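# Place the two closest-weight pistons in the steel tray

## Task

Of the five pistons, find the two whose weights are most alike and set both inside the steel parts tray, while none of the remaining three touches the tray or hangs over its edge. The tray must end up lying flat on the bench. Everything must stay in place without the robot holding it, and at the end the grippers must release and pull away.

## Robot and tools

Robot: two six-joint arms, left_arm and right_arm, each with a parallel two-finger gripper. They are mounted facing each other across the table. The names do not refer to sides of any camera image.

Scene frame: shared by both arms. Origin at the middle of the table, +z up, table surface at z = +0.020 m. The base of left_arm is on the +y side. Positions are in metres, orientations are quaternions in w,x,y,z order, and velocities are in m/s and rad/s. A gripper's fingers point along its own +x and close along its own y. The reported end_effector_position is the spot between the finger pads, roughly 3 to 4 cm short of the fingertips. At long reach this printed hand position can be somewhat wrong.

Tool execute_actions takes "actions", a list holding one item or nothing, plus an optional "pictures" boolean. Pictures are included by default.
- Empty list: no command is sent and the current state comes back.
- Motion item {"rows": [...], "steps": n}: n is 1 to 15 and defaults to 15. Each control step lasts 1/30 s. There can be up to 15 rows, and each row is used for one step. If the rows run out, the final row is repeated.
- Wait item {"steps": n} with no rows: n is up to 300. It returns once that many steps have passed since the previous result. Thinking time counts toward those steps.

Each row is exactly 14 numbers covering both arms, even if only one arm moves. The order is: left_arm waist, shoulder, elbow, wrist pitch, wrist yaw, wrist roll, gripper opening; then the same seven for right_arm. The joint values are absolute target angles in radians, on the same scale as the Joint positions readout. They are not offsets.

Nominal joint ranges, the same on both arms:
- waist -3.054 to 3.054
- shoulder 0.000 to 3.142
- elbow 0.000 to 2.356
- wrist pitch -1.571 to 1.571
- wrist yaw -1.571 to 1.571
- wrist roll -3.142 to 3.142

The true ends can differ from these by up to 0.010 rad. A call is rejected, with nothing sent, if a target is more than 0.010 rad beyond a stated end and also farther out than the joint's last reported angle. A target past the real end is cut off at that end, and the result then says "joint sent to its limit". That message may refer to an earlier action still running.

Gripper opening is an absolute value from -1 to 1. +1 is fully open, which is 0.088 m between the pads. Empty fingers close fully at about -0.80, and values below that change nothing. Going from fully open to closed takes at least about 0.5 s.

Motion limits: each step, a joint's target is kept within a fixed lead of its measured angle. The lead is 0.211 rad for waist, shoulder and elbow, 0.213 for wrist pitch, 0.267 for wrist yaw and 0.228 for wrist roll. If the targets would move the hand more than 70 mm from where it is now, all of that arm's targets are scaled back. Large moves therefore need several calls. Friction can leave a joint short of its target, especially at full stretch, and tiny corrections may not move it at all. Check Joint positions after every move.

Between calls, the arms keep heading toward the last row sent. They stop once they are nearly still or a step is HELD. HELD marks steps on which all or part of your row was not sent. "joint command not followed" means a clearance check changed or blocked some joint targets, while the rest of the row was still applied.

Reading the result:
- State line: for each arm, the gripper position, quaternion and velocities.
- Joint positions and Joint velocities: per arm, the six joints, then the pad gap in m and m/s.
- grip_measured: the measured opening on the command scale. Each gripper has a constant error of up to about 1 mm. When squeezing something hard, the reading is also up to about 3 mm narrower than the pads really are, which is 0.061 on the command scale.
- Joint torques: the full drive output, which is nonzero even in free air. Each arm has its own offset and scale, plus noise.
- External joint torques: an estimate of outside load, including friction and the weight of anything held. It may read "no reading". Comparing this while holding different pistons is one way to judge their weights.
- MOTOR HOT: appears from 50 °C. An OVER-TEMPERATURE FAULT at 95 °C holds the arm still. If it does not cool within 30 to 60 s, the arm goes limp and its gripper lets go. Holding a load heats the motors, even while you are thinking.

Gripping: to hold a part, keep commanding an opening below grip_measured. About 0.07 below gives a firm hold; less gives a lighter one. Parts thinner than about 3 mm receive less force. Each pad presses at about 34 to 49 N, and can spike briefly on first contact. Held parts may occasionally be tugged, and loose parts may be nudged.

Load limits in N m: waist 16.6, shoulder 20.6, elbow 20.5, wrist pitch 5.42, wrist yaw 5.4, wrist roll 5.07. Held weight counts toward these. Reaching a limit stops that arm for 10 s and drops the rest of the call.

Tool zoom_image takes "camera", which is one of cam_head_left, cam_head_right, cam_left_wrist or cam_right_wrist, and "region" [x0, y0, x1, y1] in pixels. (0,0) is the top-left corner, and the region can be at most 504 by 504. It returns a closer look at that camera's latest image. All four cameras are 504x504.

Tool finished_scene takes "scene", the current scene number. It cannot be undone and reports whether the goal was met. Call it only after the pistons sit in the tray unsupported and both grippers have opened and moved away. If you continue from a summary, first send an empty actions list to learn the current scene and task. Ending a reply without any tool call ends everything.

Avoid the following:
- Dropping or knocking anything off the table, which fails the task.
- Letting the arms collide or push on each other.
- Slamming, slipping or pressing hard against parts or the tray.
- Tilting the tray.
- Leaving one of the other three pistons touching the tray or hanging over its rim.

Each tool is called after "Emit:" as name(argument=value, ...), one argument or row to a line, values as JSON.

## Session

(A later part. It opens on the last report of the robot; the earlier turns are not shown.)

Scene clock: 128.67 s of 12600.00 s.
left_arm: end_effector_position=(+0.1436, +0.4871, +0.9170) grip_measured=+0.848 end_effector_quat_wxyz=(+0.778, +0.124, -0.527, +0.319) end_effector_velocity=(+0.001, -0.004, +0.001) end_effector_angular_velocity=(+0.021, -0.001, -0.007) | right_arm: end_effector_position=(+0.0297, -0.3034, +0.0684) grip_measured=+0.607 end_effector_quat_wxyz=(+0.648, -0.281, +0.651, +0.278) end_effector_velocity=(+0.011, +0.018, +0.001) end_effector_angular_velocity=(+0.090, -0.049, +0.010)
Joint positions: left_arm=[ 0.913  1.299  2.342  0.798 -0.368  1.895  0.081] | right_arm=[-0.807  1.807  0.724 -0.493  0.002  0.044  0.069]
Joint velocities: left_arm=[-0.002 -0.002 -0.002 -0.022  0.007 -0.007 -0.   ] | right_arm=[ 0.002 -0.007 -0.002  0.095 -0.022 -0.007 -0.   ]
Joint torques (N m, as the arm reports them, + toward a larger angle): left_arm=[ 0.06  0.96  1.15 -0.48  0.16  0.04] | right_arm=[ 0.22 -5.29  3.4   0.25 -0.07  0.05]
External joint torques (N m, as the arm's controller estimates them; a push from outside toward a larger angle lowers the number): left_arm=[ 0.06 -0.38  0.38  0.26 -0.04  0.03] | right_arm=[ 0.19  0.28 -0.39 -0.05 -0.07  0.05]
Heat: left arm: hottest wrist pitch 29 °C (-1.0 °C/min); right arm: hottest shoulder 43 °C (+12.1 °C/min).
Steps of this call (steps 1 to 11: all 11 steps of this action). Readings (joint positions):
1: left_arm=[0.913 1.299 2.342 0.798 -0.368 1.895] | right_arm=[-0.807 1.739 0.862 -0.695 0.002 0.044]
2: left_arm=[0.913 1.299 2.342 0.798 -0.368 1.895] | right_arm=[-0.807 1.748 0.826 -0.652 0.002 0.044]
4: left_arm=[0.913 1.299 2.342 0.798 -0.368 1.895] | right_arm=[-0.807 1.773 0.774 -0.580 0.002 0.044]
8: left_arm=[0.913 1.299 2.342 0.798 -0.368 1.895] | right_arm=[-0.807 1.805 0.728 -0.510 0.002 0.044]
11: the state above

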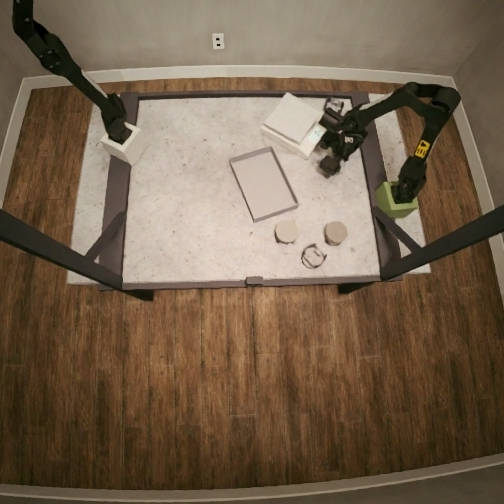

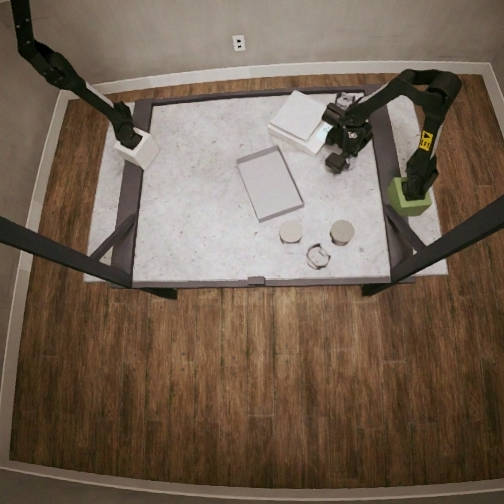

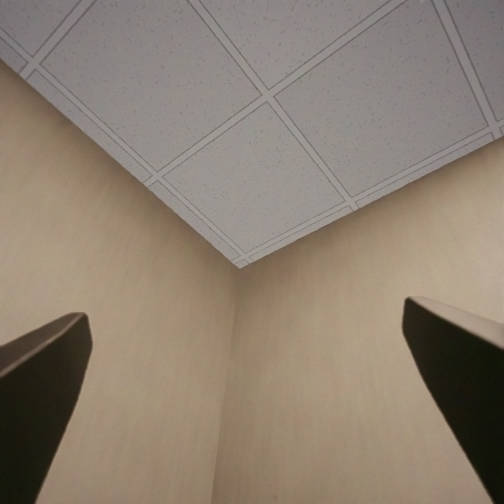

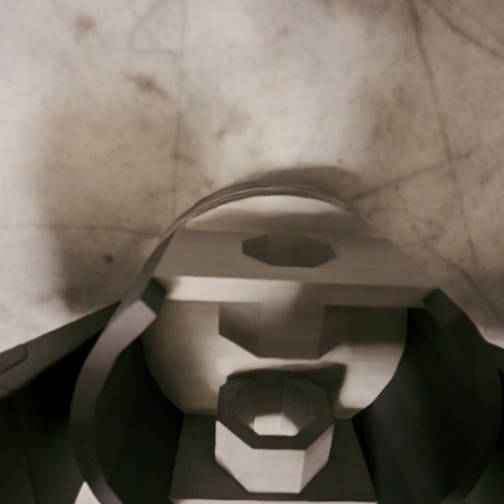

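Emit:
execute_actions(
  actions=[
    {"rows": [[0.913,1.3,2.34,0.8,-0.368,1.895,0.85,-0.807,1.814,0.718,-0.478,0,0.045,0.53],[0.913,1.3,2.34,0.8,-0.368,1.895,0.85,-0.807,1.817,0.716,-0.474,0,0.045,0.53],[0.913,1.3,2.34,0.8,-0.368,1.895,0.85,-0.807,1.817,0.716,-0.474,0,0.045,0.53],[0.913,1.3,2.34,0.8,-0.368,1.895,0.85,-0.807,1.817,0.716,-0.474,0,0.045,0.62],[0.913,1.3,2.34,0.8,-0.368,1.895,0.85,-0.807,1.815,0.718,-0.476,0,0.045,0.75],[0.913,1.3,2.34,0.8,-0.368,1.895,0.85,-0.807,1.813,0.72,-0.478,0,0.045,0.9],[0.913,1.3,2.34,0.8,-0.368,1.895,0.85,-0.807,1.81,0.722,-0.483,0,0.045,1],[0.913,1.3,2.34,0.8,-0.368,1.895,0.85,-0.807,1.79,0.735,-0.515,0,0.045,1],[0.913,1.3,2.34,0.8,-0.368,1.895,0.85,-0.807,1.76,0.75,-0.56,0,0.045,1],[0.913,1.3,2.34,0.8,-0.368,1.895,0.85,-0.807,1.725,0.77,-0.615,0,0.045,1],[0.913,1.3,2.34,0.8,-0.368,1.895,0.85,-0.807,1.69,0.795,-0.675,0,0.045,1],[0.913,1.3,2.34,0.8,-0.368,1.895,0.85,-0.807,1.66,0.825,-0.735,0,0.045,1],[0.913,1.3,2.34,0.8,-0.368,1.895,0.85,-0.82,1.64,0.865,-0.795,0,0.07,1],[0.913,1.3,2.34,0.8,-0.368,1.895,0.85,-0.85,1.64,0.915,-0.845,0,0.11,1],[0.913,1.3,2.34,0.8,-0.368,1.895,0.85,-0.885,1.66,0.97,-0.88,0,0.16,1]], "steps": 15},
  ],
  pictures=false,
)

Emit:
execute_actions(
  actions=[
    {"rows": [[0.913,1.3,2.34,0.8,-0.368,1.895,0.85,-0.925,1.70,1.03,-0.90,0,0.21,1],[0.913,1.3,2.34,0.8,-0.368,1.895,0.85,-0.965,1.74,1.09,-0.92,0,0.26,1],[0.913,1.3,2.34,0.8,-0.368,1.895,0.85,-1.005,1.785,1.15,-0.936,0,0.31,1],[0.913,1.3,2.34,0.8,-0.368,1.895,0.85,-1.045,1.83,1.21,-0.95,0,0.36,1],[0.913,1.3,2.34,0.8,-0.368,1.895,0.85,-1.08,1.875,1.27,-0.966,0,0.41,1],[0.913,1.3,2.34,0.8,-0.368,1.895,0.85,-1.115,1.92,1.33,-0.98,0,0.46,1],[0.913,1.3,2.34,0.8,-0.368,1.895,0.85,-1.145,1.965,1.39,-0.996,0,0.51,1],[0.913,1.3,2.34,0.8,-0.368,1.895,0.85,-1.17,2.01,1.45,-1.01,0,0.56,1],[0.913,1.3,2.34,0.8,-0.368,1.895,0.85,-1.19,2.055,1.51,-1.026,0,0.61,1],[0.913,1.3,2.34,0.8,-0.368,1.895,0.85,-1.205,2.10,1.57,-1.04,0,0.65,1],[0.913,1.3,2.34,0.8,-0.368,1.895,0.85,-1.218,2.145,1.63,-1.056,0,0.69,1],[0.913,1.3,2.34,0.8,-0.368,1.895,0.85,-1.228,2.19,1.69,-1.07,0,0.72,1],[0.913,1.3,2.34,0.8,-0.368,1.895,0.85,-1.234,2.235,1.75,-1.086,0,0.745,1],[0.913,1.3,2.34,0.8,-0.368,1.895,0.85,-1.237,2.275,1.80,-1.096,0,0.76,1],[0.913,1.3,2.34,0.8,-0.368,1.895,0.85,-1.237,2.305,1.84,-1.10,0,0.76,1]], "steps": 15},
  ],
  pictures=false,
)

Emit:
execute_actions(
  actions=[
    {"rows": [[0.913,1.3,2.34,0.8,-0.368,1.895,0.85,-1.237,2.325,1.865,-1.105,0,0.76,1]], "steps": 7},
  ],
)

Scene clock: 138.47 s of 12600.00 s.
left_arm: end_effector_position=(+0.1436, +0.4871, +0.9170) grip_measured=+0.848 end_effector_quat_wxyz=(+0.778, +0.124, -0.527, +0.319) end_effector_velocity=(+0.002, -0.004, +0.000) end_effector_angular_velocity=(+0.007, +0.008, -0.006) | right_arm: end_effector_position=(+0.0359, -0.3036, +0.1227) grip_measured=+0.967 end_effector_quat_wxyz=(+0.649, -0.263, +0.668, +0.253) end_effector_velocity=(+0.244, +0.076, +0.346) end_effector_angular_velocity=(+0.248, -0.248, -1.362)
Joint positions: left_arm=[ 0.913  1.299  2.342  0.798 -0.368  1.895  0.081] | right_arm=[-0.826  1.681  0.853 -0.773  0.001  0.09   0.086]
Joint velocities: left_arm=[ 0.002  0.002 -0.002 -0.007 -0.007 -0.007 -0.   ] | right_arm=[-0.52  -0.315  1.302 -1.267 -0.007  0.842  0.006]
Joint torques (N m, as the arm reports them, + toward a larger angle): left_arm=[ 0.07  0.96  1.14 -0.48  0.16  0.04] | right_arm=[-1.38 -5.16  6.7   0.17 -0.04  0.13]
External joint torques (N m, as the arm's controller estimates them; a push from outside toward a larger angle lowers the number): left_arm=[ 0.07 -0.5   0.43  0.28 -0.04  0.03] | right_arm=[-0.25 -0.61  1.87 -0.42 -0.18  0.12]
Heat: left arm: hottest wrist pitch 29 °C (-1.0 °C/min); right arm: hottest shoulder 41 °C (+10.0 °C/min).
Steps of this call (steps 1 to 15: the robot went on to your last target; steps 16 to 90: nothing new was sent; then 6.30 s passed at rest; steps 91 to 105: all 15 steps of this action). Readings (joint positions):
91: left_arm=[0.913 1.299 2.342 0.798 -0.368 1.895] | right_arm=[-0.807 1.808 0.723 -0.485 0.002 0.044]
92: left_arm=[0.913 1.299 2.342 0.798 -0.368 1.895] | right_arm=[-0.807 1.809 0.722 -0.482 0.002 0.044]
94: left_arm=[0.913 1.299 2.342 0.798 -0.368 1.895] | right_arm=[-0.807 1.812 0.721 -0.479 0.002 0.044]
98: left_arm=[0.913 1.299 2.342 0.798 -0.368 1.895] | right_arm=[-0.807 1.811 0.722 -0.483 0.002 0.044]
105: the state above

Scene clock: 138.97 s of 12600.00 s.
left_arm: end_effector_position=(+0.1436, +0.4871, +0.9170) grip_measured=+0.848 end_effector_quat_wxyz=(+0.778, +0.124, -0.527, +0.319) end_effector_velocity=(+0.001, +0.001, -0.000) end_effector_angular_velocity=(-0.002, +0.005, -0.011) | right_arm: end_effector_position=(+0.2501, -0.3131, +0.1500) grip_measured=+0.977 end_effector_quat_wxyz=(+0.704, +0.099, +0.697, -0.095) end_effector_velocity=(+0.309, +0.041, -0.094) end_effector_angular_velocity=(+0.045, -0.101, -0.767)
Joint positions: left_arm=[ 0.913  1.299  2.342  0.798 -0.368  1.895  0.081] | right_arm=[-1.229  2.204  1.711 -1.068  0.001  0.71   0.087]
Joint velocities: left_arm=[-0.002 -0.002  0.002 -0.007 -0.007 -0.007 -0.   ] | right_arm=[-0.217  1.175  1.541 -0.256  0.007  0.549 -0.   ]
Joint torques (N m, as the arm reports them, + toward a larger angle): left_arm=[ 0.07  0.96  1.14 -0.48  0.16  0.04] | right_arm=[ 0.67 -9.05  6.26 -0.38  0.02  0.12]
External joint torques (N m, as the arm's controller estimates them; a push from outside toward a larger angle lowers the number): left_arm=[ 0.06 -0.22  0.28  0.23 -0.04  0.03] | right_arm=[-0.42  0.7   1.03 -0.49  0.07  0.11]
Heat: left arm: hottest wrist pitch 29 °C (-1.0 °C/min); right arm: hottest shoulder 41 °C (+10.1 °C/min).
Steps of this call (steps 1 to 15: all 15 steps of this action). Readings (joint positions):
1: left_arm=[0.913 1.299 2.342 0.798 -0.368 1.895] | right_arm=[-0.848 1.679 0.901 -0.812 0.001 0.123]
2: left_arm=[0.913 1.299 2.342 0.798 -0.368 1.895] | right_arm=[-0.877 1.688 0.955 -0.842 0.001 0.162]
4: left_arm=[0.913 1.299 2.342 0.798 -0.368 1.895] | right_arm=[-0.946 1.737 1.071 -0.891 0.001 0.250]
8: left_arm=[0.913 1.299 2.342 0.798 -0.368 1.895] | right_arm=[-1.090 1.897 1.306 -0.966 0.001 0.441]
15: the state above

Scene clock: 139.20 s of 12600.00 s.
left_arm: end_effector_position=(+0.1436, +0.4871, +0.9170) grip_measured=+0.848 end_effector_quat_wxyz=(+0.778, +0.124, -0.527, +0.319) end_effector_velocity=(+0.001, -0.001, -0.000) end_effector_angular_velocity=(+0.002, +0.007, -0.011) | right_arm: end_effector_position=(+0.2714, -0.3081, +0.1364) grip_measured=+0.977 end_effector_quat_wxyz=(+0.697, +0.116, +0.698, -0.116) end_effector_velocity=(+0.015, +0.009, -0.002) end_effector_angular_velocity=(+0.010, -0.004, -0.034)
Joint positions: left_arm=[ 0.913  1.299  2.342  0.798 -0.368  1.895  0.081] | right_arm=[-1.238  2.314  1.842 -1.099  0.001  0.753  0.087]
Joint velocities: left_arm=[-0.002 -0.002 -0.002 -0.007 -0.007 -0.007 -0.   ] | right_arm=[ 0.002  0.071  0.115 -0.037 -0.007  0.037 -0.   ]
Joint torques (N m, as the arm reports them, + toward a larger angle): left_arm=[ 0.08  0.95  1.15 -0.48  0.17  0.04] | right_arm=[  0.13 -10.08   7.23  -0.17   0.01   0.11]
External joint torques (N m, as the arm's controller estimates them; a push from outside toward a larger angle lowers the number): left_arm=[ 0.08 -0.44  0.41  0.28 -0.03  0.03] | right_arm=[ 0.07  0.59  1.64 -0.45 -0.02  0.11]
Heat: left arm: hottest wrist pitch 29 °C (-1.0 °C/min); right arm: hottest shoulder 41 °C (+10.1 °C/min).
Steps of this call (steps 1 to 7: all 7 steps of this action). Readings (joint positions):
1: left_arm=[0.913 1.299 2.342 0.798 -0.368 1.895] | right_arm=[-1.234 2.240 1.758 -1.076 0.001 0.724]
2: left_arm=[0.913 1.299 2.342 0.798 -0.368 1.895] | right_arm=[-1.237 2.267 1.792 -1.080 0.001 0.735]
4: left_arm=[0.913 1.299 2.342 0.798 -0.368 1.895] | right_arm=[-1.238 2.299 1.826 -1.093 0.001 0.746]
7: the state above

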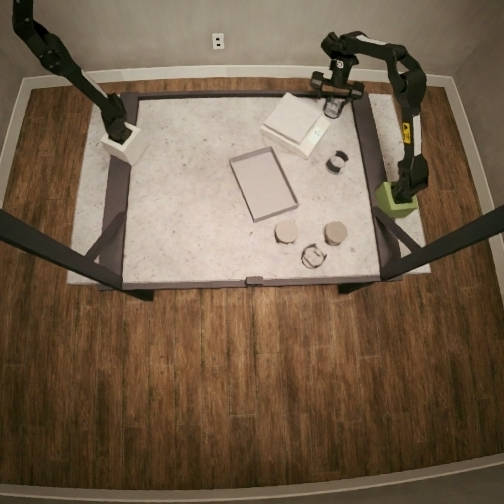

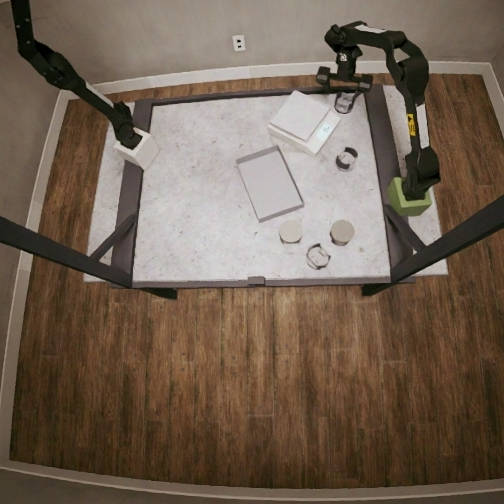

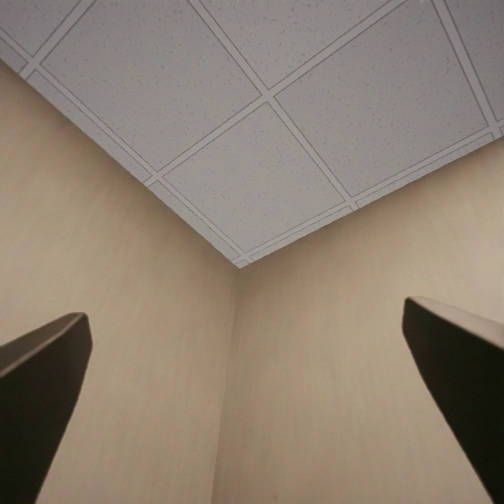

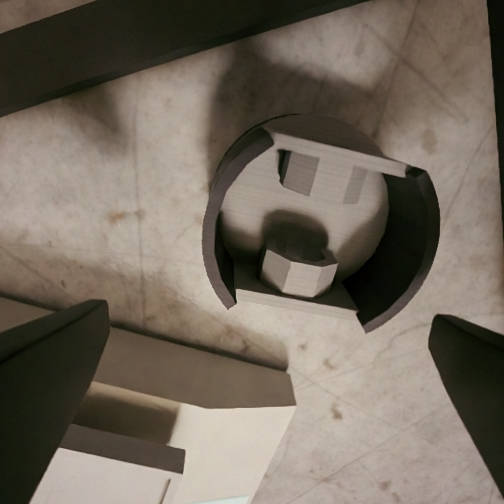

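Emit:
execute_actions(
  actions=[
    {"rows": [[0.913,1.3,2.34,0.8,-0.368,1.895,0.85,-1.255,2.325,1.855,-1.10,0,0.80,1],[0.913,1.3,2.34,0.8,-0.368,1.895,0.85,-1.275,2.325,1.855,-1.10,0,0.85,1],[0.913,1.3,2.34,0.8,-0.368,1.895,0.85,-1.29,2.325,1.855,-1.10,0,0.90,1],[0.913,1.3,2.34,0.8,-0.368,1.895,0.85,-1.295,2.33,1.845,-1.085,0,0.925,1],[0.913,1.3,2.34,0.8,-0.368,1.895,0.85,-1.295,2.34,1.83,-1.06,0,0.925,1],[0.913,1.3,2.34,0.8,-0.368,1.895,0.85,-1.295,2.352,1.815,-1.033,0,0.925,1],[0.913,1.3,2.34,0.8,-0.368,1.895,0.85,-1.295,2.364,1.80,-1.006,0,0.925,1],[0.913,1.3,2.34,0.8,-0.368,1.895,0.85,-1.295,2.376,1.785,-0.98,0,0.925,1],[0.913,1.3,2.34,0.8,-0.368,1.895,0.85,-1.295,2.388,1.77,-0.955,0,0.925,1],[0.913,1.3,2.34,0.8,-0.368,1.895,0.85,-1.295,2.399,1.757,-0.935,0,0.925,1],[0.913,1.3,2.34,0.8,-0.368,1.895,0.85,-1.295,2.408,1.745,-0.919,0,0.925,1]], "steps": 15},
  ],
)

Emit:
execute_actions(
  actions=[
    {"rows": [[0.913,1.3,2.34,0.8,-0.368,1.895,0.85,-1.295,2.408,1.745,-0.919,0,0.925,0.88],[0.913,1.3,2.34,0.8,-0.368,1.895,0.85,-1.295,2.408,1.745,-0.919,0,0.925,0.78],[0.913,1.3,2.34,0.8,-0.368,1.895,0.85,-1.295,2.408,1.745,-0.919,0,0.925,0.7],[0.913,1.3,2.34,0.8,-0.368,1.895,0.85,-1.295,2.408,1.745,-0.919,0,0.925,0.64],[0.913,1.3,2.34,0.8,-0.368,1.895,0.85,-1.295,2.408,1.745,-0.919,0,0.925,0.58],[0.913,1.3,2.34,0.8,-0.368,1.895,0.85,-1.295,2.408,1.745,-0.919,0,0.925,0.53]], "steps": 9},
  ],
)

Scene clock: 145.07 s of 12600.00 s.
left_arm: end_effector_position=(+0.1436, +0.4871, +0.9170) grip_measured=+0.848 end_effector_quat_wxyz=(+0.778, +0.124, -0.527, +0.319) end_effector_velocity=(+0.001, -0.001, -0.000) end_effector_angular_velocity=(+0.006, +0.012, +0.002) | right_arm: end_effector_position=(+0.2794, -0.3329, +0.0749) grip_measured=+0.978 end_effector_quat_wxyz=(+0.674, +0.189, +0.686, -0.199) end_effector_velocity=(-0.029, -0.002, -0.083) end_effector_angular_velocity=(-0.034, +0.110, +0.024)
Joint positions: left_arm=[ 0.913  1.299  2.342  0.798 -0.368  1.895  0.081] | right_arm=[-1.297  2.407  1.75  -0.935  0.     0.921  0.087]
Joint velocities: left_arm=[-0.002 -0.002 -0.002 -0.007 -0.007  0.007 -0.   ] | right_arm=[ 0.017  0.129 -0.125  0.139 -0.007 -0.007 -0.   ]
Joint torques (N m, as the arm reports them, + toward a larger angle): left_arm=[ 0.07  0.97  1.15 -0.48  0.17  0.04] | right_arm=[  0.13 -11.88   5.71   0.31   0.04   0.1 ]
External joint torques (N m, as the arm's controller estimates them; a push from outside toward a larger angle lowers the number): left_arm=[ 0.07 -0.33  0.36  0.26 -0.03  0.03] | right_arm=[ 0.08  0.56 -0.48 -0.16  0.    0.1 ]
Heat: left arm: hottest wrist pitch 29 °C (+0.0 °C/min); right arm: hottest shoulder 42 °C (+12.1 °C/min).
Steps of this call (steps 1 to 30: the robot went on to your last target; steps 31 to 100: nothing new was sent; then 2.03 s passed at rest; steps 101 to 115: all 15 steps of this action). Readings (joint positions):
101: left_arm=[0.913 1.299 2.342 0.798 -0.368 1.895] | right_arm=[-1.239 2.317 1.855 -1.102 0.001 0.767]
102: left_arm=[0.913 1.299 2.342 0.798 -0.368 1.895] | right_arm=[-1.242 2.317 1.855 -1.102 0.001 0.789]
104: left_arm=[0.913 1.299 2.342 0.798 -0.368 1.895] | right_arm=[-1.257 2.317 1.855 -1.101 0.001 0.851]
108: left_arm=[0.913 1.299 2.342 0.798 -0.368 1.895] | right_arm=[-1.295 2.334 1.828 -1.033 0.001 0.906]
115: the state above

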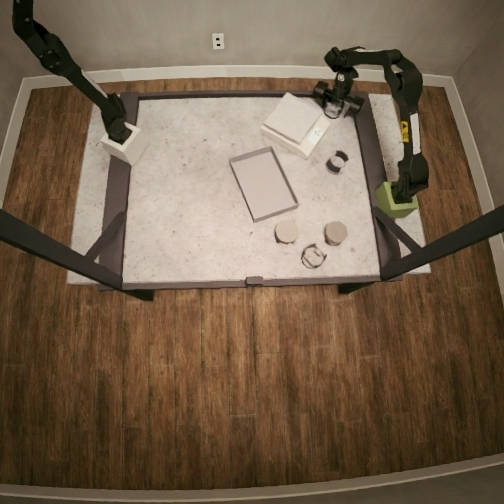

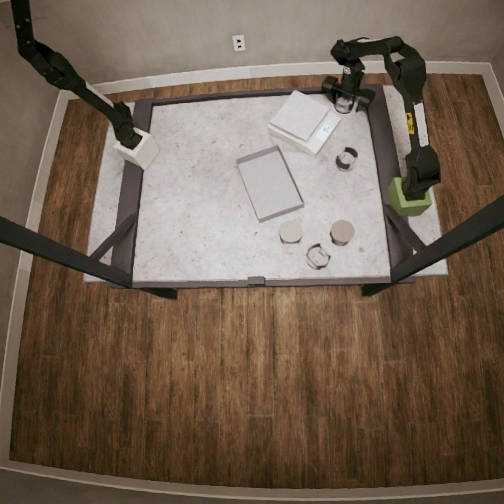

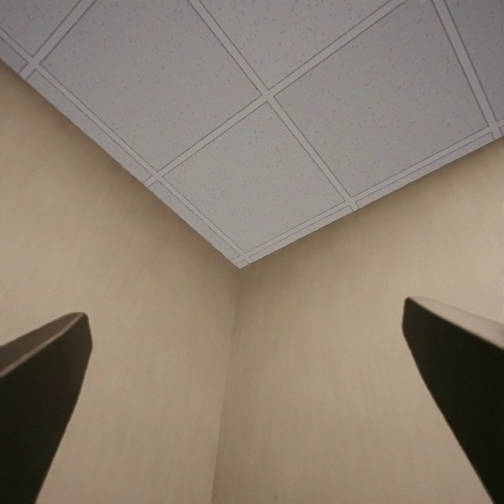

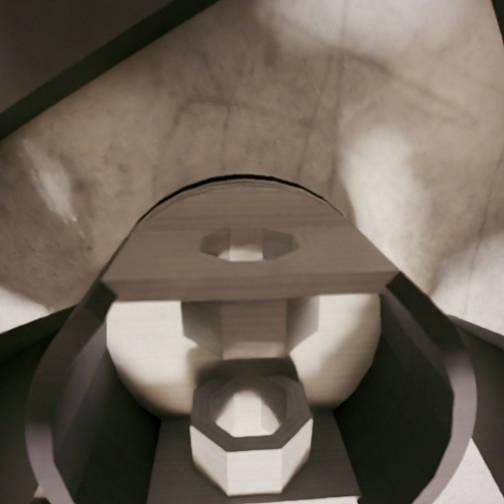

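Scene clock: 145.37 s of 12600.00 s.
left_arm: end_effector_position=(+0.1436, +0.4871, +0.9170) grip_measured=+0.848 end_effector_quat_wxyz=(+0.778, +0.124, -0.527, +0.319) end_effector_velocity=(+0.003, -0.003, +0.001) end_effector_angular_velocity=(+0.016, +0.012, -0.011) | right_arm: end_effector_position=(+0.2814, -0.3314, +0.0739) grip_measured=+0.612 end_effector_quat_wxyz=(+0.677, +0.192, +0.683, -0.196) end_effector_velocity=(-0.002, -0.001, +0.000) end_effector_angular_velocity=(+0.004, +0.010, +0.019)
Joint positions: left_arm=[ 0.913  1.299  2.342  0.798 -0.368  1.895  0.081] | right_arm=[-1.296  2.409  1.748 -0.92  -0.001  0.922  0.069]
Joint velocities: left_arm=[-0.002 -0.002 -0.002 -0.022 -0.007 -0.007 -0.   ] | right_arm=[-0.002 -0.002 -0.002 -0.007 -0.007 -0.022 -0.   ]
Joint torques (N m, as the arm reports them, + toward a larger angle): left_arm=[ 0.06  0.96  1.15 -0.48  0.16  0.04] | right_arm=[  0.17 -10.88   4.79   0.1    0.07   0.11]
External joint torques (N m, as the arm's controller estimates them; a push from outside toward a larger angle lowers the number): left_arm=[ 0.06 -0.54  0.47  0.29 -0.04  0.03] | right_arm=[ 0.18 -0.48 -0.24 -0.19  0.03  0.11]
Heat: left arm: hottest wrist pitch 29 °C (+0.0 °C/min); right arm: hottest shoulder 42 °C (+12.1 °C/min).
Steps of this call (steps 1 to 9: all 9 steps of this action). Readings (joint positions):
1: left_arm=[0.913 1.299 2.342 0.798 -0.368 1.895] | right_arm=[-1.297 2.409 1.748 -0.931 -0.001 0.922]
2: left_arm=[0.913 1.299 2.342 0.798 -0.368 1.895] | right_arm=[-1.297 2.409 1.748 -0.928 -0.001 0.922]
4: left_arm=[0.913 1.299 2.342 0.798 -0.368 1.895] | right_arm=[-1.297 2.409 1.748 -0.921 -0.001 0.922]
8: left_arm=[0.913 1.299 2.342 0.798 -0.368 1.895] | right_arm=[-1.296 2.409 1.748 -0.920 -0.001 0.922]
9: the state above

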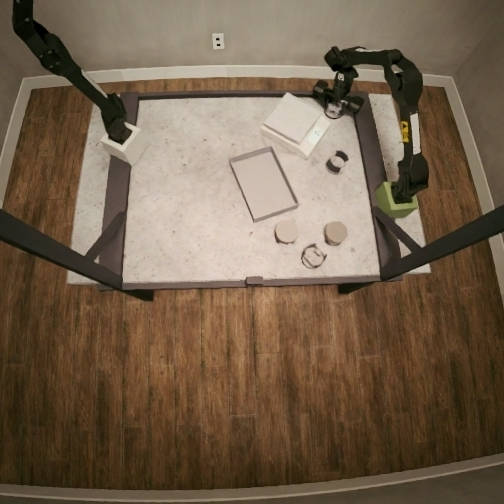

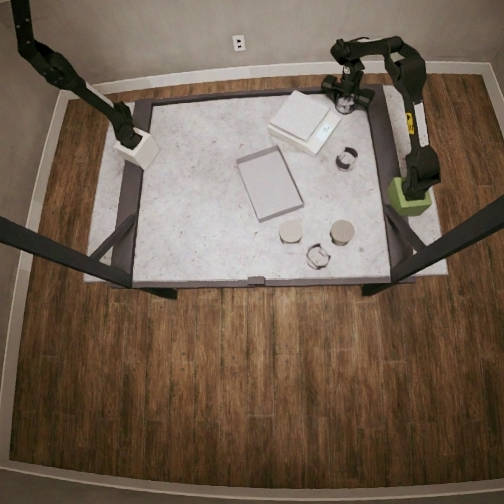

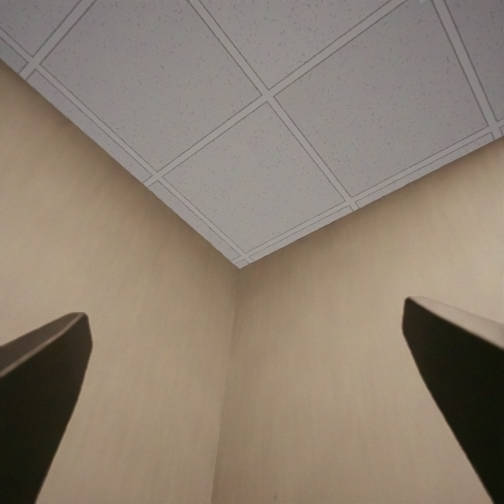

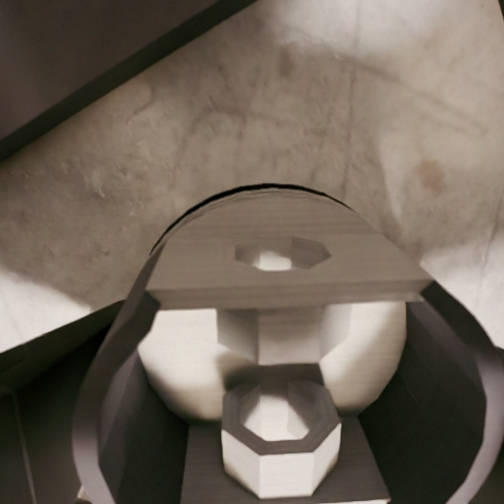

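Emit:
execute_actions(
  actions=[
    {"rows": [[0.913,1.3,2.34,0.8,-0.368,1.895,0.85,-1.296,2.395,1.765,-0.945,0,0.922,0.53],[0.913,1.3,2.34,0.8,-0.368,1.895,0.85,-1.296,2.378,1.785,-0.98,0,0.922,0.53],[0.913,1.3,2.34,0.8,-0.368,1.895,0.85,-1.296,2.36,1.81,-1.02,0,0.922,0.53],[0.913,1.3,2.34,0.8,-0.368,1.895,0.85,-1.296,2.342,1.835,-1.063,0,0.90,0.53],[0.913,1.3,2.34,0.8,-0.368,1.895,0.85,-1.296,2.325,1.86,-1.105,0,0.86,0.53],[0.913,1.3,2.34,0.8,-0.368,1.895,0.85,-1.296,2.31,1.885,-1.145,0,0.81,0.53],[0.913,1.3,2.34,0.8,-0.368,1.895,0.85,-1.29,2.305,1.915,-1.18,0,0.755,0.53],[0.913,1.3,2.34,0.8,-0.368,1.895,0.85,-1.27,2.305,1.945,-1.21,0,0.70,0.53],[0.913,1.3,2.34,0.8,-0.368,1.895,0.85,-1.24,2.31,1.97,-1.23,0,0.645,0.53],[0.913,1.3,2.34,0.8,-0.368,1.895,0.85,-1.20,2.32,1.995,-1.245,0,0.59,0.53],[0.913,1.3,2.34,0.8,-0.368,1.895,0.85,-1.155,2.33,2.02,-1.26,0,0.535,0.53],[0.913,1.3,2.34,0.8,-0.368,1.895,0.85,-1.11,2.345,2.045,-1.27,0,0.48,0.53],[0.913,1.3,2.34,0.8,-0.368,1.895,0.85,-1.065,2.36,2.07,-1.28,0,0.425,0.53],[0.913,1.3,2.34,0.8,-0.368,1.895,0.85,-1.02,2.375,2.095,-1.29,0,0.37,0.53],[0.913,1.3,2.34,0.8,-0.368,1.895,0.85,-0.975,2.39,2.12,-1.30,0,0.315,0.53]], "steps": 15},
  ],
  pictures=false,
)

Emit:
execute_actions(
  actions=[
    {"rows": [[0.913,1.3,2.34,0.8,-0.368,1.895,0.85,-0.935,2.40,2.14,-1.31,0,0.26,0.53],[0.913,1.3,2.34,0.8,-0.368,1.895,0.85,-0.90,2.41,2.15,-1.31,0,0.205,0.53],[0.913,1.3,2.34,0.8,-0.368,1.895,0.85,-0.873,2.417,2.155,-1.308,0,0.15,0.53],[0.913,1.3,2.34,0.8,-0.368,1.895,0.85,-0.855,2.42,2.15,-1.30,0,0.10,0.53],[0.913,1.3,2.34,0.8,-0.368,1.895,0.85,-0.846,2.42,2.135,-1.285,0,0.065,0.53],[0.913,1.3,2.34,0.8,-0.368,1.895,0.85,-0.843,2.42,2.115,-1.263,0,0.045,0.53],[0.913,1.3,2.34,0.8,-0.368,1.895,0.85,-0.843,2.42,2.093,-1.24,0,0.045,0.53],[0.913,1.3,2.34,0.8,-0.368,1.895,0.85,-0.843,2.42,2.073,-1.218,0,0.045,0.53],[0.913,1.3,2.34,0.8,-0.368,1.895,0.85,-0.843,2.42,2.055,-1.198,0,0.045,0.53],[0.913,1.3,2.34,0.8,-0.368,1.895,0.85,-0.843,2.42,2.042,-1.184,0,0.045,0.53],[0.913,1.3,2.34,0.8,-0.368,1.895,0.85,-0.843,2.42,2.032,-1.172,0,0.045,0.53]], "steps": 15},
  ],
  pictures=false,
)

Scene clock: 155.23 s of 12600.00 s.
left_arm: end_effector_position=(+0.1436, +0.4871, +0.9170) grip_measured=+0.848 end_effector_quat_wxyz=(+0.778, +0.124, -0.527, +0.319) end_effector_velocity=(+0.001, +0.002, -0.001) end_effector_angular_velocity=(-0.011, +0.001, -0.016) | right_arm: end_effector_position=(+0.2616, -0.2544, +0.1745) grip_measured=+0.612 end_effector_quat_wxyz=(+0.713, -0.024, +0.700, +0.027) end_effector_velocity=(-0.258, +0.527, +0.050) end_effector_angular_velocity=(-0.032, -0.008, +2.642)
Joint positions: left_arm=[ 0.913  1.299  2.342  0.798 -0.368  1.895  0.081] | right_arm=[-1.122  2.345  2.048 -1.256  0.005  0.469  0.069]
Joint velocities: left_arm=[-0.007 -0.002 -0.002  0.007 -0.007 -0.007  0.   ] | right_arm=[ 1.272  0.237  0.608 -0.374  0.007 -1.37  -0.   ]
Joint torques (N m, as the arm reports them, + toward a larger angle): left_arm=[ 0.06  0.95  1.15 -0.48  0.17  0.04] | right_arm=[ 0.95 -9.11  6.43 -0.34 -0.12 -0.12]
External joint torques (N m, as the arm's controller estimates them; a push from outside toward a larger angle lowers the number): left_arm=[ 0.06 -0.39  0.38  0.26 -0.03  0.03] | right_arm=[ 0.11  0.19  1.77 -0.53 -0.07 -0.12]
Heat: left arm: hottest shoulder 28 °C (-1.0 °C/min); right arm: hottest shoulder 44 °C (+11.1 °C/min).
Steps of this call (steps 1 to 15: the robot went on to your last target; steps 16 to 90: nothing new was sent; then 6.37 s passed at rest; steps 91 to 105: all 15 steps of this action). Readings (joint positions):
91: left_arm=[0.913 1.299 2.342 0.798 -0.368 1.895] | right_arm=[-1.296 2.409 1.748 -0.921 -0.001 0.922]
92: left_arm=[0.913 1.299 2.342 0.798 -0.368 1.895] | right_arm=[-1.296 2.409 1.754 -0.933 -0.001 0.922]
94: left_arm=[0.913 1.299 2.342 0.798 -0.368 1.895] | right_arm=[-1.296 2.404 1.774 -0.990 -0.001 0.919]
98: left_arm=[0.913 1.299 2.342 0.798 -0.368 1.895] | right_arm=[-1.295 2.365 1.855 -1.130 -0.001 0.803]
105: the state above

Scene clock: 155.73 s of 12600.00 s.
left_arm: end_effector_position=(+0.1436, +0.4871, +0.9170) grip_measured=+0.848 end_effector_quat_wxyz=(+0.778, +0.124, -0.527, +0.319) end_effector_velocity=(-0.002, +0.001, -0.001) end_effector_angular_velocity=(-0.011, -0.010, +0.011) | right_arm: end_effector_position=(+0.1845, -0.1456, +0.1391) grip_measured=+0.612 end_effector_quat_wxyz=(+0.656, -0.264, +0.654, +0.269) end_effector_velocity=(+0.047, -0.016, -0.005) end_effector_angular_velocity=(+0.039, -0.106, -0.044)
Joint positions: left_arm=[ 0.913  1.299  2.342  0.798 -0.368  1.895  0.081] | right_arm=[-0.838  2.42   2.04  -1.185 -0.006  0.051  0.069]
Joint velocities: left_arm=[ 0.002  0.002 -0.002  0.022  0.007  0.007  0.   ] | right_arm=[-0.081 -0.007 -0.032  0.125  0.051 -0.037  0.   ]
Joint torques (N m, as the arm reports them, + toward a larger angle): left_arm=[ 0.07  0.96  1.14 -0.47  0.16  0.04] | right_arm=[ -0.03 -11.47   5.22   0.38   0.17  -0.1 ]
External joint torques (N m, as the arm's controller estimates them; a push from outside toward a larger angle lowers the number): left_arm=[ 0.07 -0.35  0.35  0.25 -0.04  0.03] | right_arm=[-0.71  0.11 -0.54 -0.07  0.24 -0.1 ]
Heat: left arm: hottest shoulder 28 °C (-1.0 °C/min); right arm: hottest shoulder 44 °C (+11.0 °C/min).
Steps of this call (steps 1 to 15: all 15 steps of this action). Readings (joint positions):
1: left_arm=[0.913 1.299 2.342 0.798 -0.368 1.895] | right_arm=[-1.079 2.354 2.068 -1.268 0.005 0.420]
2: left_arm=[0.913 1.299 2.342 0.798 -0.368 1.895] | right_arm=[-1.035 2.365 2.086 -1.277 0.005 0.368]
4: left_arm=[0.913 1.299 2.342 0.798 -0.368 1.895] | right_arm=[-0.948 2.389 2.115 -1.286 0.004 0.249]
8: left_arm=[0.913 1.299 2.342 0.798 -0.368 1.895] | right_arm=[-0.827 2.413 2.105 -1.258 -0.005 0.095]
15: the state above

Emit:
execute_actions(
  actions=[
    {"rows": [[0.913,1.3,2.34,0.8,-0.368,1.895,0.85,-0.843,2.42,2.026,-1.166,0,0.045,0.53],[0.913,1.3,2.34,0.8,-0.368,1.895,0.85,-0.843,2.42,2.02,-1.16,0,0.045,0.53],[0.913,1.3,2.34,0.8,-0.368,1.895,0.85,-0.843,2.42,2.02,-1.16,0,0.045,0.53],[0.913,1.3,2.34,0.8,-0.368,1.895,0.85,-0.843,2.42,2.02,-1.16,0,0.045,0.53],[0.913,1.3,2.34,0.8,-0.368,1.895,0.85,-0.843,2.42,2.02,-1.16,0,0.045,0.53]], "steps": 5},
  ],
  pictures=false,
)

Emit:
execute_actions(
  actions=[
    {"rows": [[0.913,1.3,2.34,0.8,-0.368,1.895,0.85,-0.843,2.42,2.028,-1.165,0,0.045,0.6],[0.913,1.3,2.34,0.8,-0.368,1.895,0.85,-0.843,2.42,2.03,-1.168,0,0.045,0.68],[0.913,1.3,2.34,0.8,-0.368,1.895,0.85,-0.843,2.42,2.04,-1.172,0,0.045,0.8],[0.913,1.3,2.34,0.8,-0.368,1.895,0.85,-0.843,2.42,2.045,-1.178,0,0.045,1]], "steps": 15},
  ],
  pictures=false,
)

Emit:
execute_actions(
  actions=[
    {"steps": 25},
  ],
)

Emit:
zoom_image(
  camera="cam_head_left",
  region=[295, 110, 345, 155],
)

Emit:
zoom_image(
  camera="cam_head_right",
  region=[300, 108, 350, 153],
)

Scene clock: 158.63 s of 12600.00 s.
left_arm: end_effector_position=(+0.1436, +0.4871, +0.9170) grip_measured=+0.848 end_effector_quat_wxyz=(+0.778, +0.124, -0.527, +0.319) end_effector_velocity=(+0.001, +0.000, -0.001) end_effector_angular_velocity=(-0.007, +0.003, -0.011) | right_arm: end_effector_position=(+0.1868, -0.1463, +0.1371) grip_measured=+0.612 end_effector_quat_wxyz=(+0.658, -0.263, +0.652, +0.269) end_effector_velocity=(-0.001, -0.002, -0.001) end_effector_angular_velocity=(+0.003, +0.007, +0.020)
Joint positions: left_arm=[ 0.913  1.299  2.342  0.798 -0.368  1.895  0.081] | right_arm=[-0.842  2.42   2.032 -1.171 -0.004  0.048  0.069]
Joint velocities: left_arm=[-0.002 -0.002 -0.007  0.007 -0.007 -0.007 -0.   ] | right_arm=[-0.002 -0.007 -0.017  0.007 -0.007 -0.022 -0.   ]
Joint torques (N m, as the arm reports them, + toward a larger angle): left_arm=[ 0.06  0.95  1.15 -0.48  0.16  0.05] | right_arm=[ -0.05 -11.39   4.44   0.64   0.15  -0.1 ]
External joint torques (N m, as the arm's controller estimates them; a push from outside toward a larger angle lowers the number): left_arm=[ 0.06 -0.45  0.42  0.27 -0.04  0.03] | right_arm=[-0.13 -0.28 -1.1   0.28  0.16 -0.1 ]
Heat: left arm: hottest shoulder 28 °C (-1.0 °C/min); right arm: hottest shoulder 45 °C (+11.0 °C/min).
Steps of this call (steps 1 to 15: the robot went on to your last target; steps 16 to 82: nothing new was sent; steps 83 to 87: all 5 steps of this action). Readings (joint positions):
83: left_arm=[0.913 1.299 2.342 0.798 -0.368 1.895] | right_arm=[-0.842 2.420 2.037 -1.176 -0.004 0.048]
84: left_arm=[0.913 1.299 2.342 0.798 -0.368 1.895] | right_arm=[-0.842 2.420 2.035 -1.174 -0.004 0.048]
86: left_arm=[0.913 1.299 2.342 0.798 -0.368 1.895] | right_arm=[-0.842 2.420 2.032 -1.171 -0.004 0.048]
87: the state above

Scene clock: 159.13 s of 12600.00 s.
left_arm: end_effector_position=(+0.1436, +0.4871, +0.9170) grip_measured=+0.848 end_effector_quat_wxyz=(+0.778, +0.124, -0.527, +0.319) end_effector_velocity=(+0.000, +0.003, -0.000) end_effector_angular_velocity=(-0.002, +0.005, -0.011) | right_arm: end_effector_position=(+0.1864, -0.1462, +0.1379) grip_measured=+0.973 end_effector_quat_wxyz=(+0.658, -0.264, +0.652, +0.270) end_effector_velocity=(+0.001, +0.001, +0.001) end_effector_angular_velocity=(+0.010, -0.000, +0.034)
Joint positions: left_arm=[ 0.913  1.299  2.342  0.798 -0.368  1.895  0.081] | right_arm=[-0.841  2.42   2.035 -1.175 -0.004  0.048  0.087]
Joint velocities: left_arm=[-0.002 -0.007 -0.002 -0.007 -0.007 -0.007 -0.   ] | right_arm=[-0.002 -0.002 -0.002  0.007 -0.007 -0.037  0.002]
Joint torques (N m, as the arm reports them, + toward a larger angle): left_arm=[ 0.06  0.96  1.15 -0.48  0.17  0.04] | right_arm=[ -0.09 -11.43   7.01  -0.11   0.15  -0.1 ]
External joint torques (N m, as the arm's controller estimates them; a push from outside toward a larger angle lowers the number): left_arm=[ 0.06 -0.22  0.3   0.24 -0.03  0.03] | right_arm=[-0.18 -0.54  1.51 -0.47  0.16 -0.1 ]
Heat: left arm: hottest shoulder 28 °C (-1.0 °C/min); right arm: hottest shoulder 45 °C (+11.1 °C/min).
Steps of this call (steps 1 to 15: all 15 steps of this action). Readings (joint positions):
1: left_arm=[0.913 1.299 2.342 0.798 -0.368 1.895] | right_arm=[-0.842 2.420 2.032 -1.171 -0.004 0.048]
2: left_arm=[0.913 1.299 2.342 0.798 -0.368 1.895] | right_arm=[-0.842 2.420 2.032 -1.171 -0.004 0.048]
4: left_arm=[0.913 1.299 2.342 0.798 -0.368 1.895] | right_arm=[-0.841 2.420 2.032 -1.171 -0.004 0.048]
8: left_arm=[0.913 1.299 2.342 0.798 -0.368 1.895] | right_arm=[-0.841 2.420 2.033 -1.174 -0.004 0.048]
15: the state above

Scene clock: 159.97 s of 12600.00 s.
left_arm: end_effector_position=(+0.1436, +0.4871, +0.9170) grip_measured=+0.848 end_effector_quat_wxyz=(+0.778, +0.124, -0.527, +0.319) end_effector_velocity=(+0.000, +0.002, -0.001) end_effector_angular_velocity=(-0.011, +0.001, -0.011) | right_arm: end_effector_position=(+0.1864, -0.1462, +0.1379) grip_measured=+0.977 end_effector_quat_wxyz=(+0.658, -0.264, +0.652, +0.270) end_effector_velocity=(-0.001, -0.002, +0.000) end_effector_angular_velocity=(-0.000, +0.010, -0.010)
Joint positions: left_arm=[ 0.913  1.299  2.342  0.798 -0.368  1.895  0.081] | right_arm=[-0.841  2.42   2.035 -1.175 -0.004  0.048  0.087]
Joint velocities: left_arm=[-0.002 -0.002 -0.002  0.007 -0.007 -0.007 -0.   ] | right_arm=[-0.002 -0.002 -0.002 -0.007 -0.007  0.007 -0.   ]
Joint torques (N m, as the arm reports them, + toward a larger angle): left_arm=[ 0.07  0.96  1.16 -0.48  0.17  0.04] | right_arm=[ -0.1  -11.43   6.99  -0.12   0.15  -0.1 ]
External joint torques (N m, as the arm's controller estimates them; a push from outside toward a larger angle lowers the number): left_arm=[ 0.07 -0.34  0.37  0.25 -0.03  0.03] | right_arm=[-0.12 -0.54  1.54 -0.46  0.16 -0.1 ]
Heat: left arm: hottest shoulder 28 °C (-1.0 °C/min); right arm: hottest shoulder 45 °C (+10.1 °C/min).
Steps of this call (steps 1 to 15: the robot went on to your last target; steps 16 to 25: nothing new was sent). Readings (joint positions):
1: left_arm=[0.913 1.299 2.342 0.798 -0.368 1.895] | right_arm=[-0.841 2.420 2.035 -1.175 -0.004 0.048]
2: left_arm=[0.913 1.299 2.342 0.798 -0.368 1.895] | right_arm=[-0.841 2.420 2.035 -1.175 -0.004 0.048]
4: left_arm=[0.913 1.299 2.342 0.798 -0.368 1.895] | right_arm=[-0.841 2.420 2.035 -1.175 -0.004 0.048]
8: left_arm=[0.913 1.299 2.342 0.798 -0.368 1.895] | right_arm=[-0.841 2.420 2.035 -1.175 -0.004 0.048]
25: the state above
All arms were judged still, so your last target was given up. Only a new action makes them travel on or press farther. Fingers that are still opening or closing keep moving.

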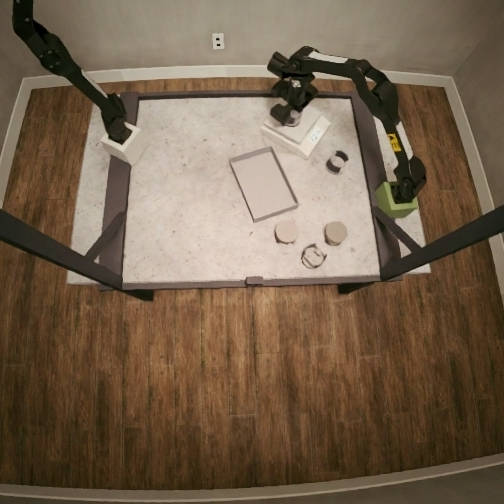

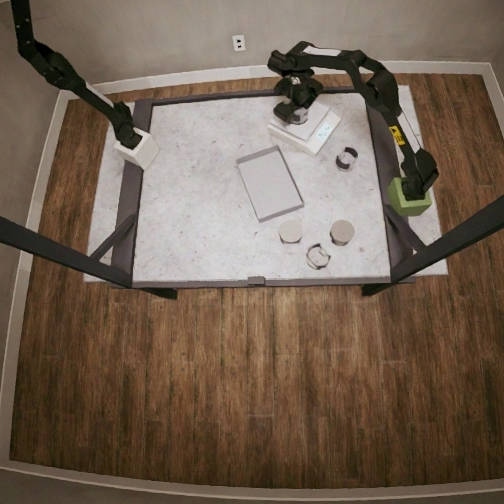

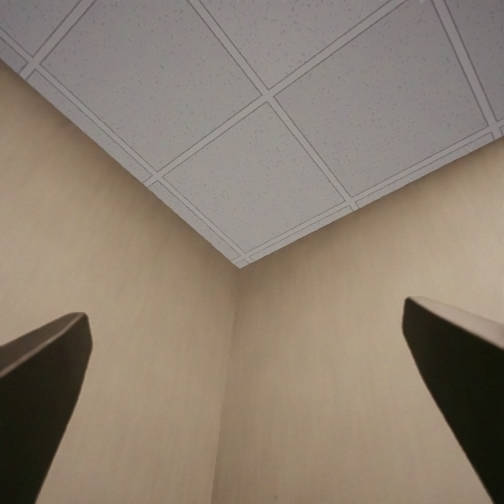

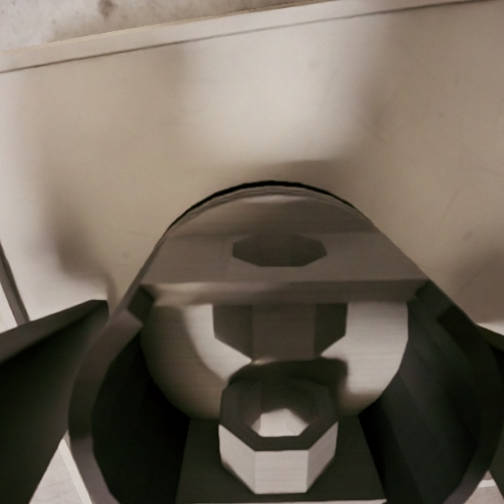

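Region (295, 110, 345, 155) of cam_head_left's 504x504 image, scaled by 10.080, with more detail than that image has; it fills the top 454 rows of this view, and the rest is white.

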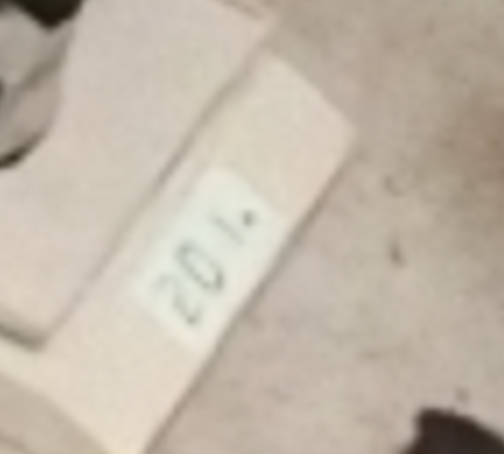

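Region (300, 108, 350, 153) of cam_head_right's 504x504 image, scaled by 10.080, with more detail than that image has; it fills the top 454 rows of this view, and the rest is white.

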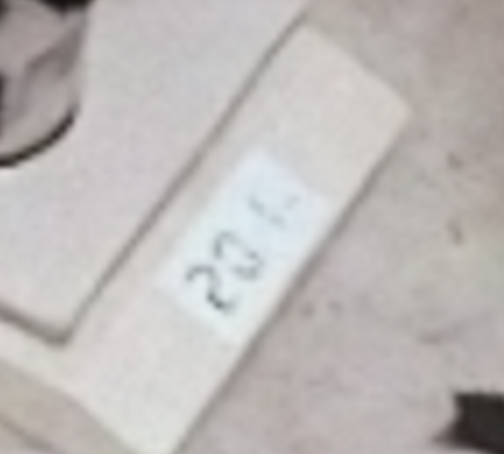

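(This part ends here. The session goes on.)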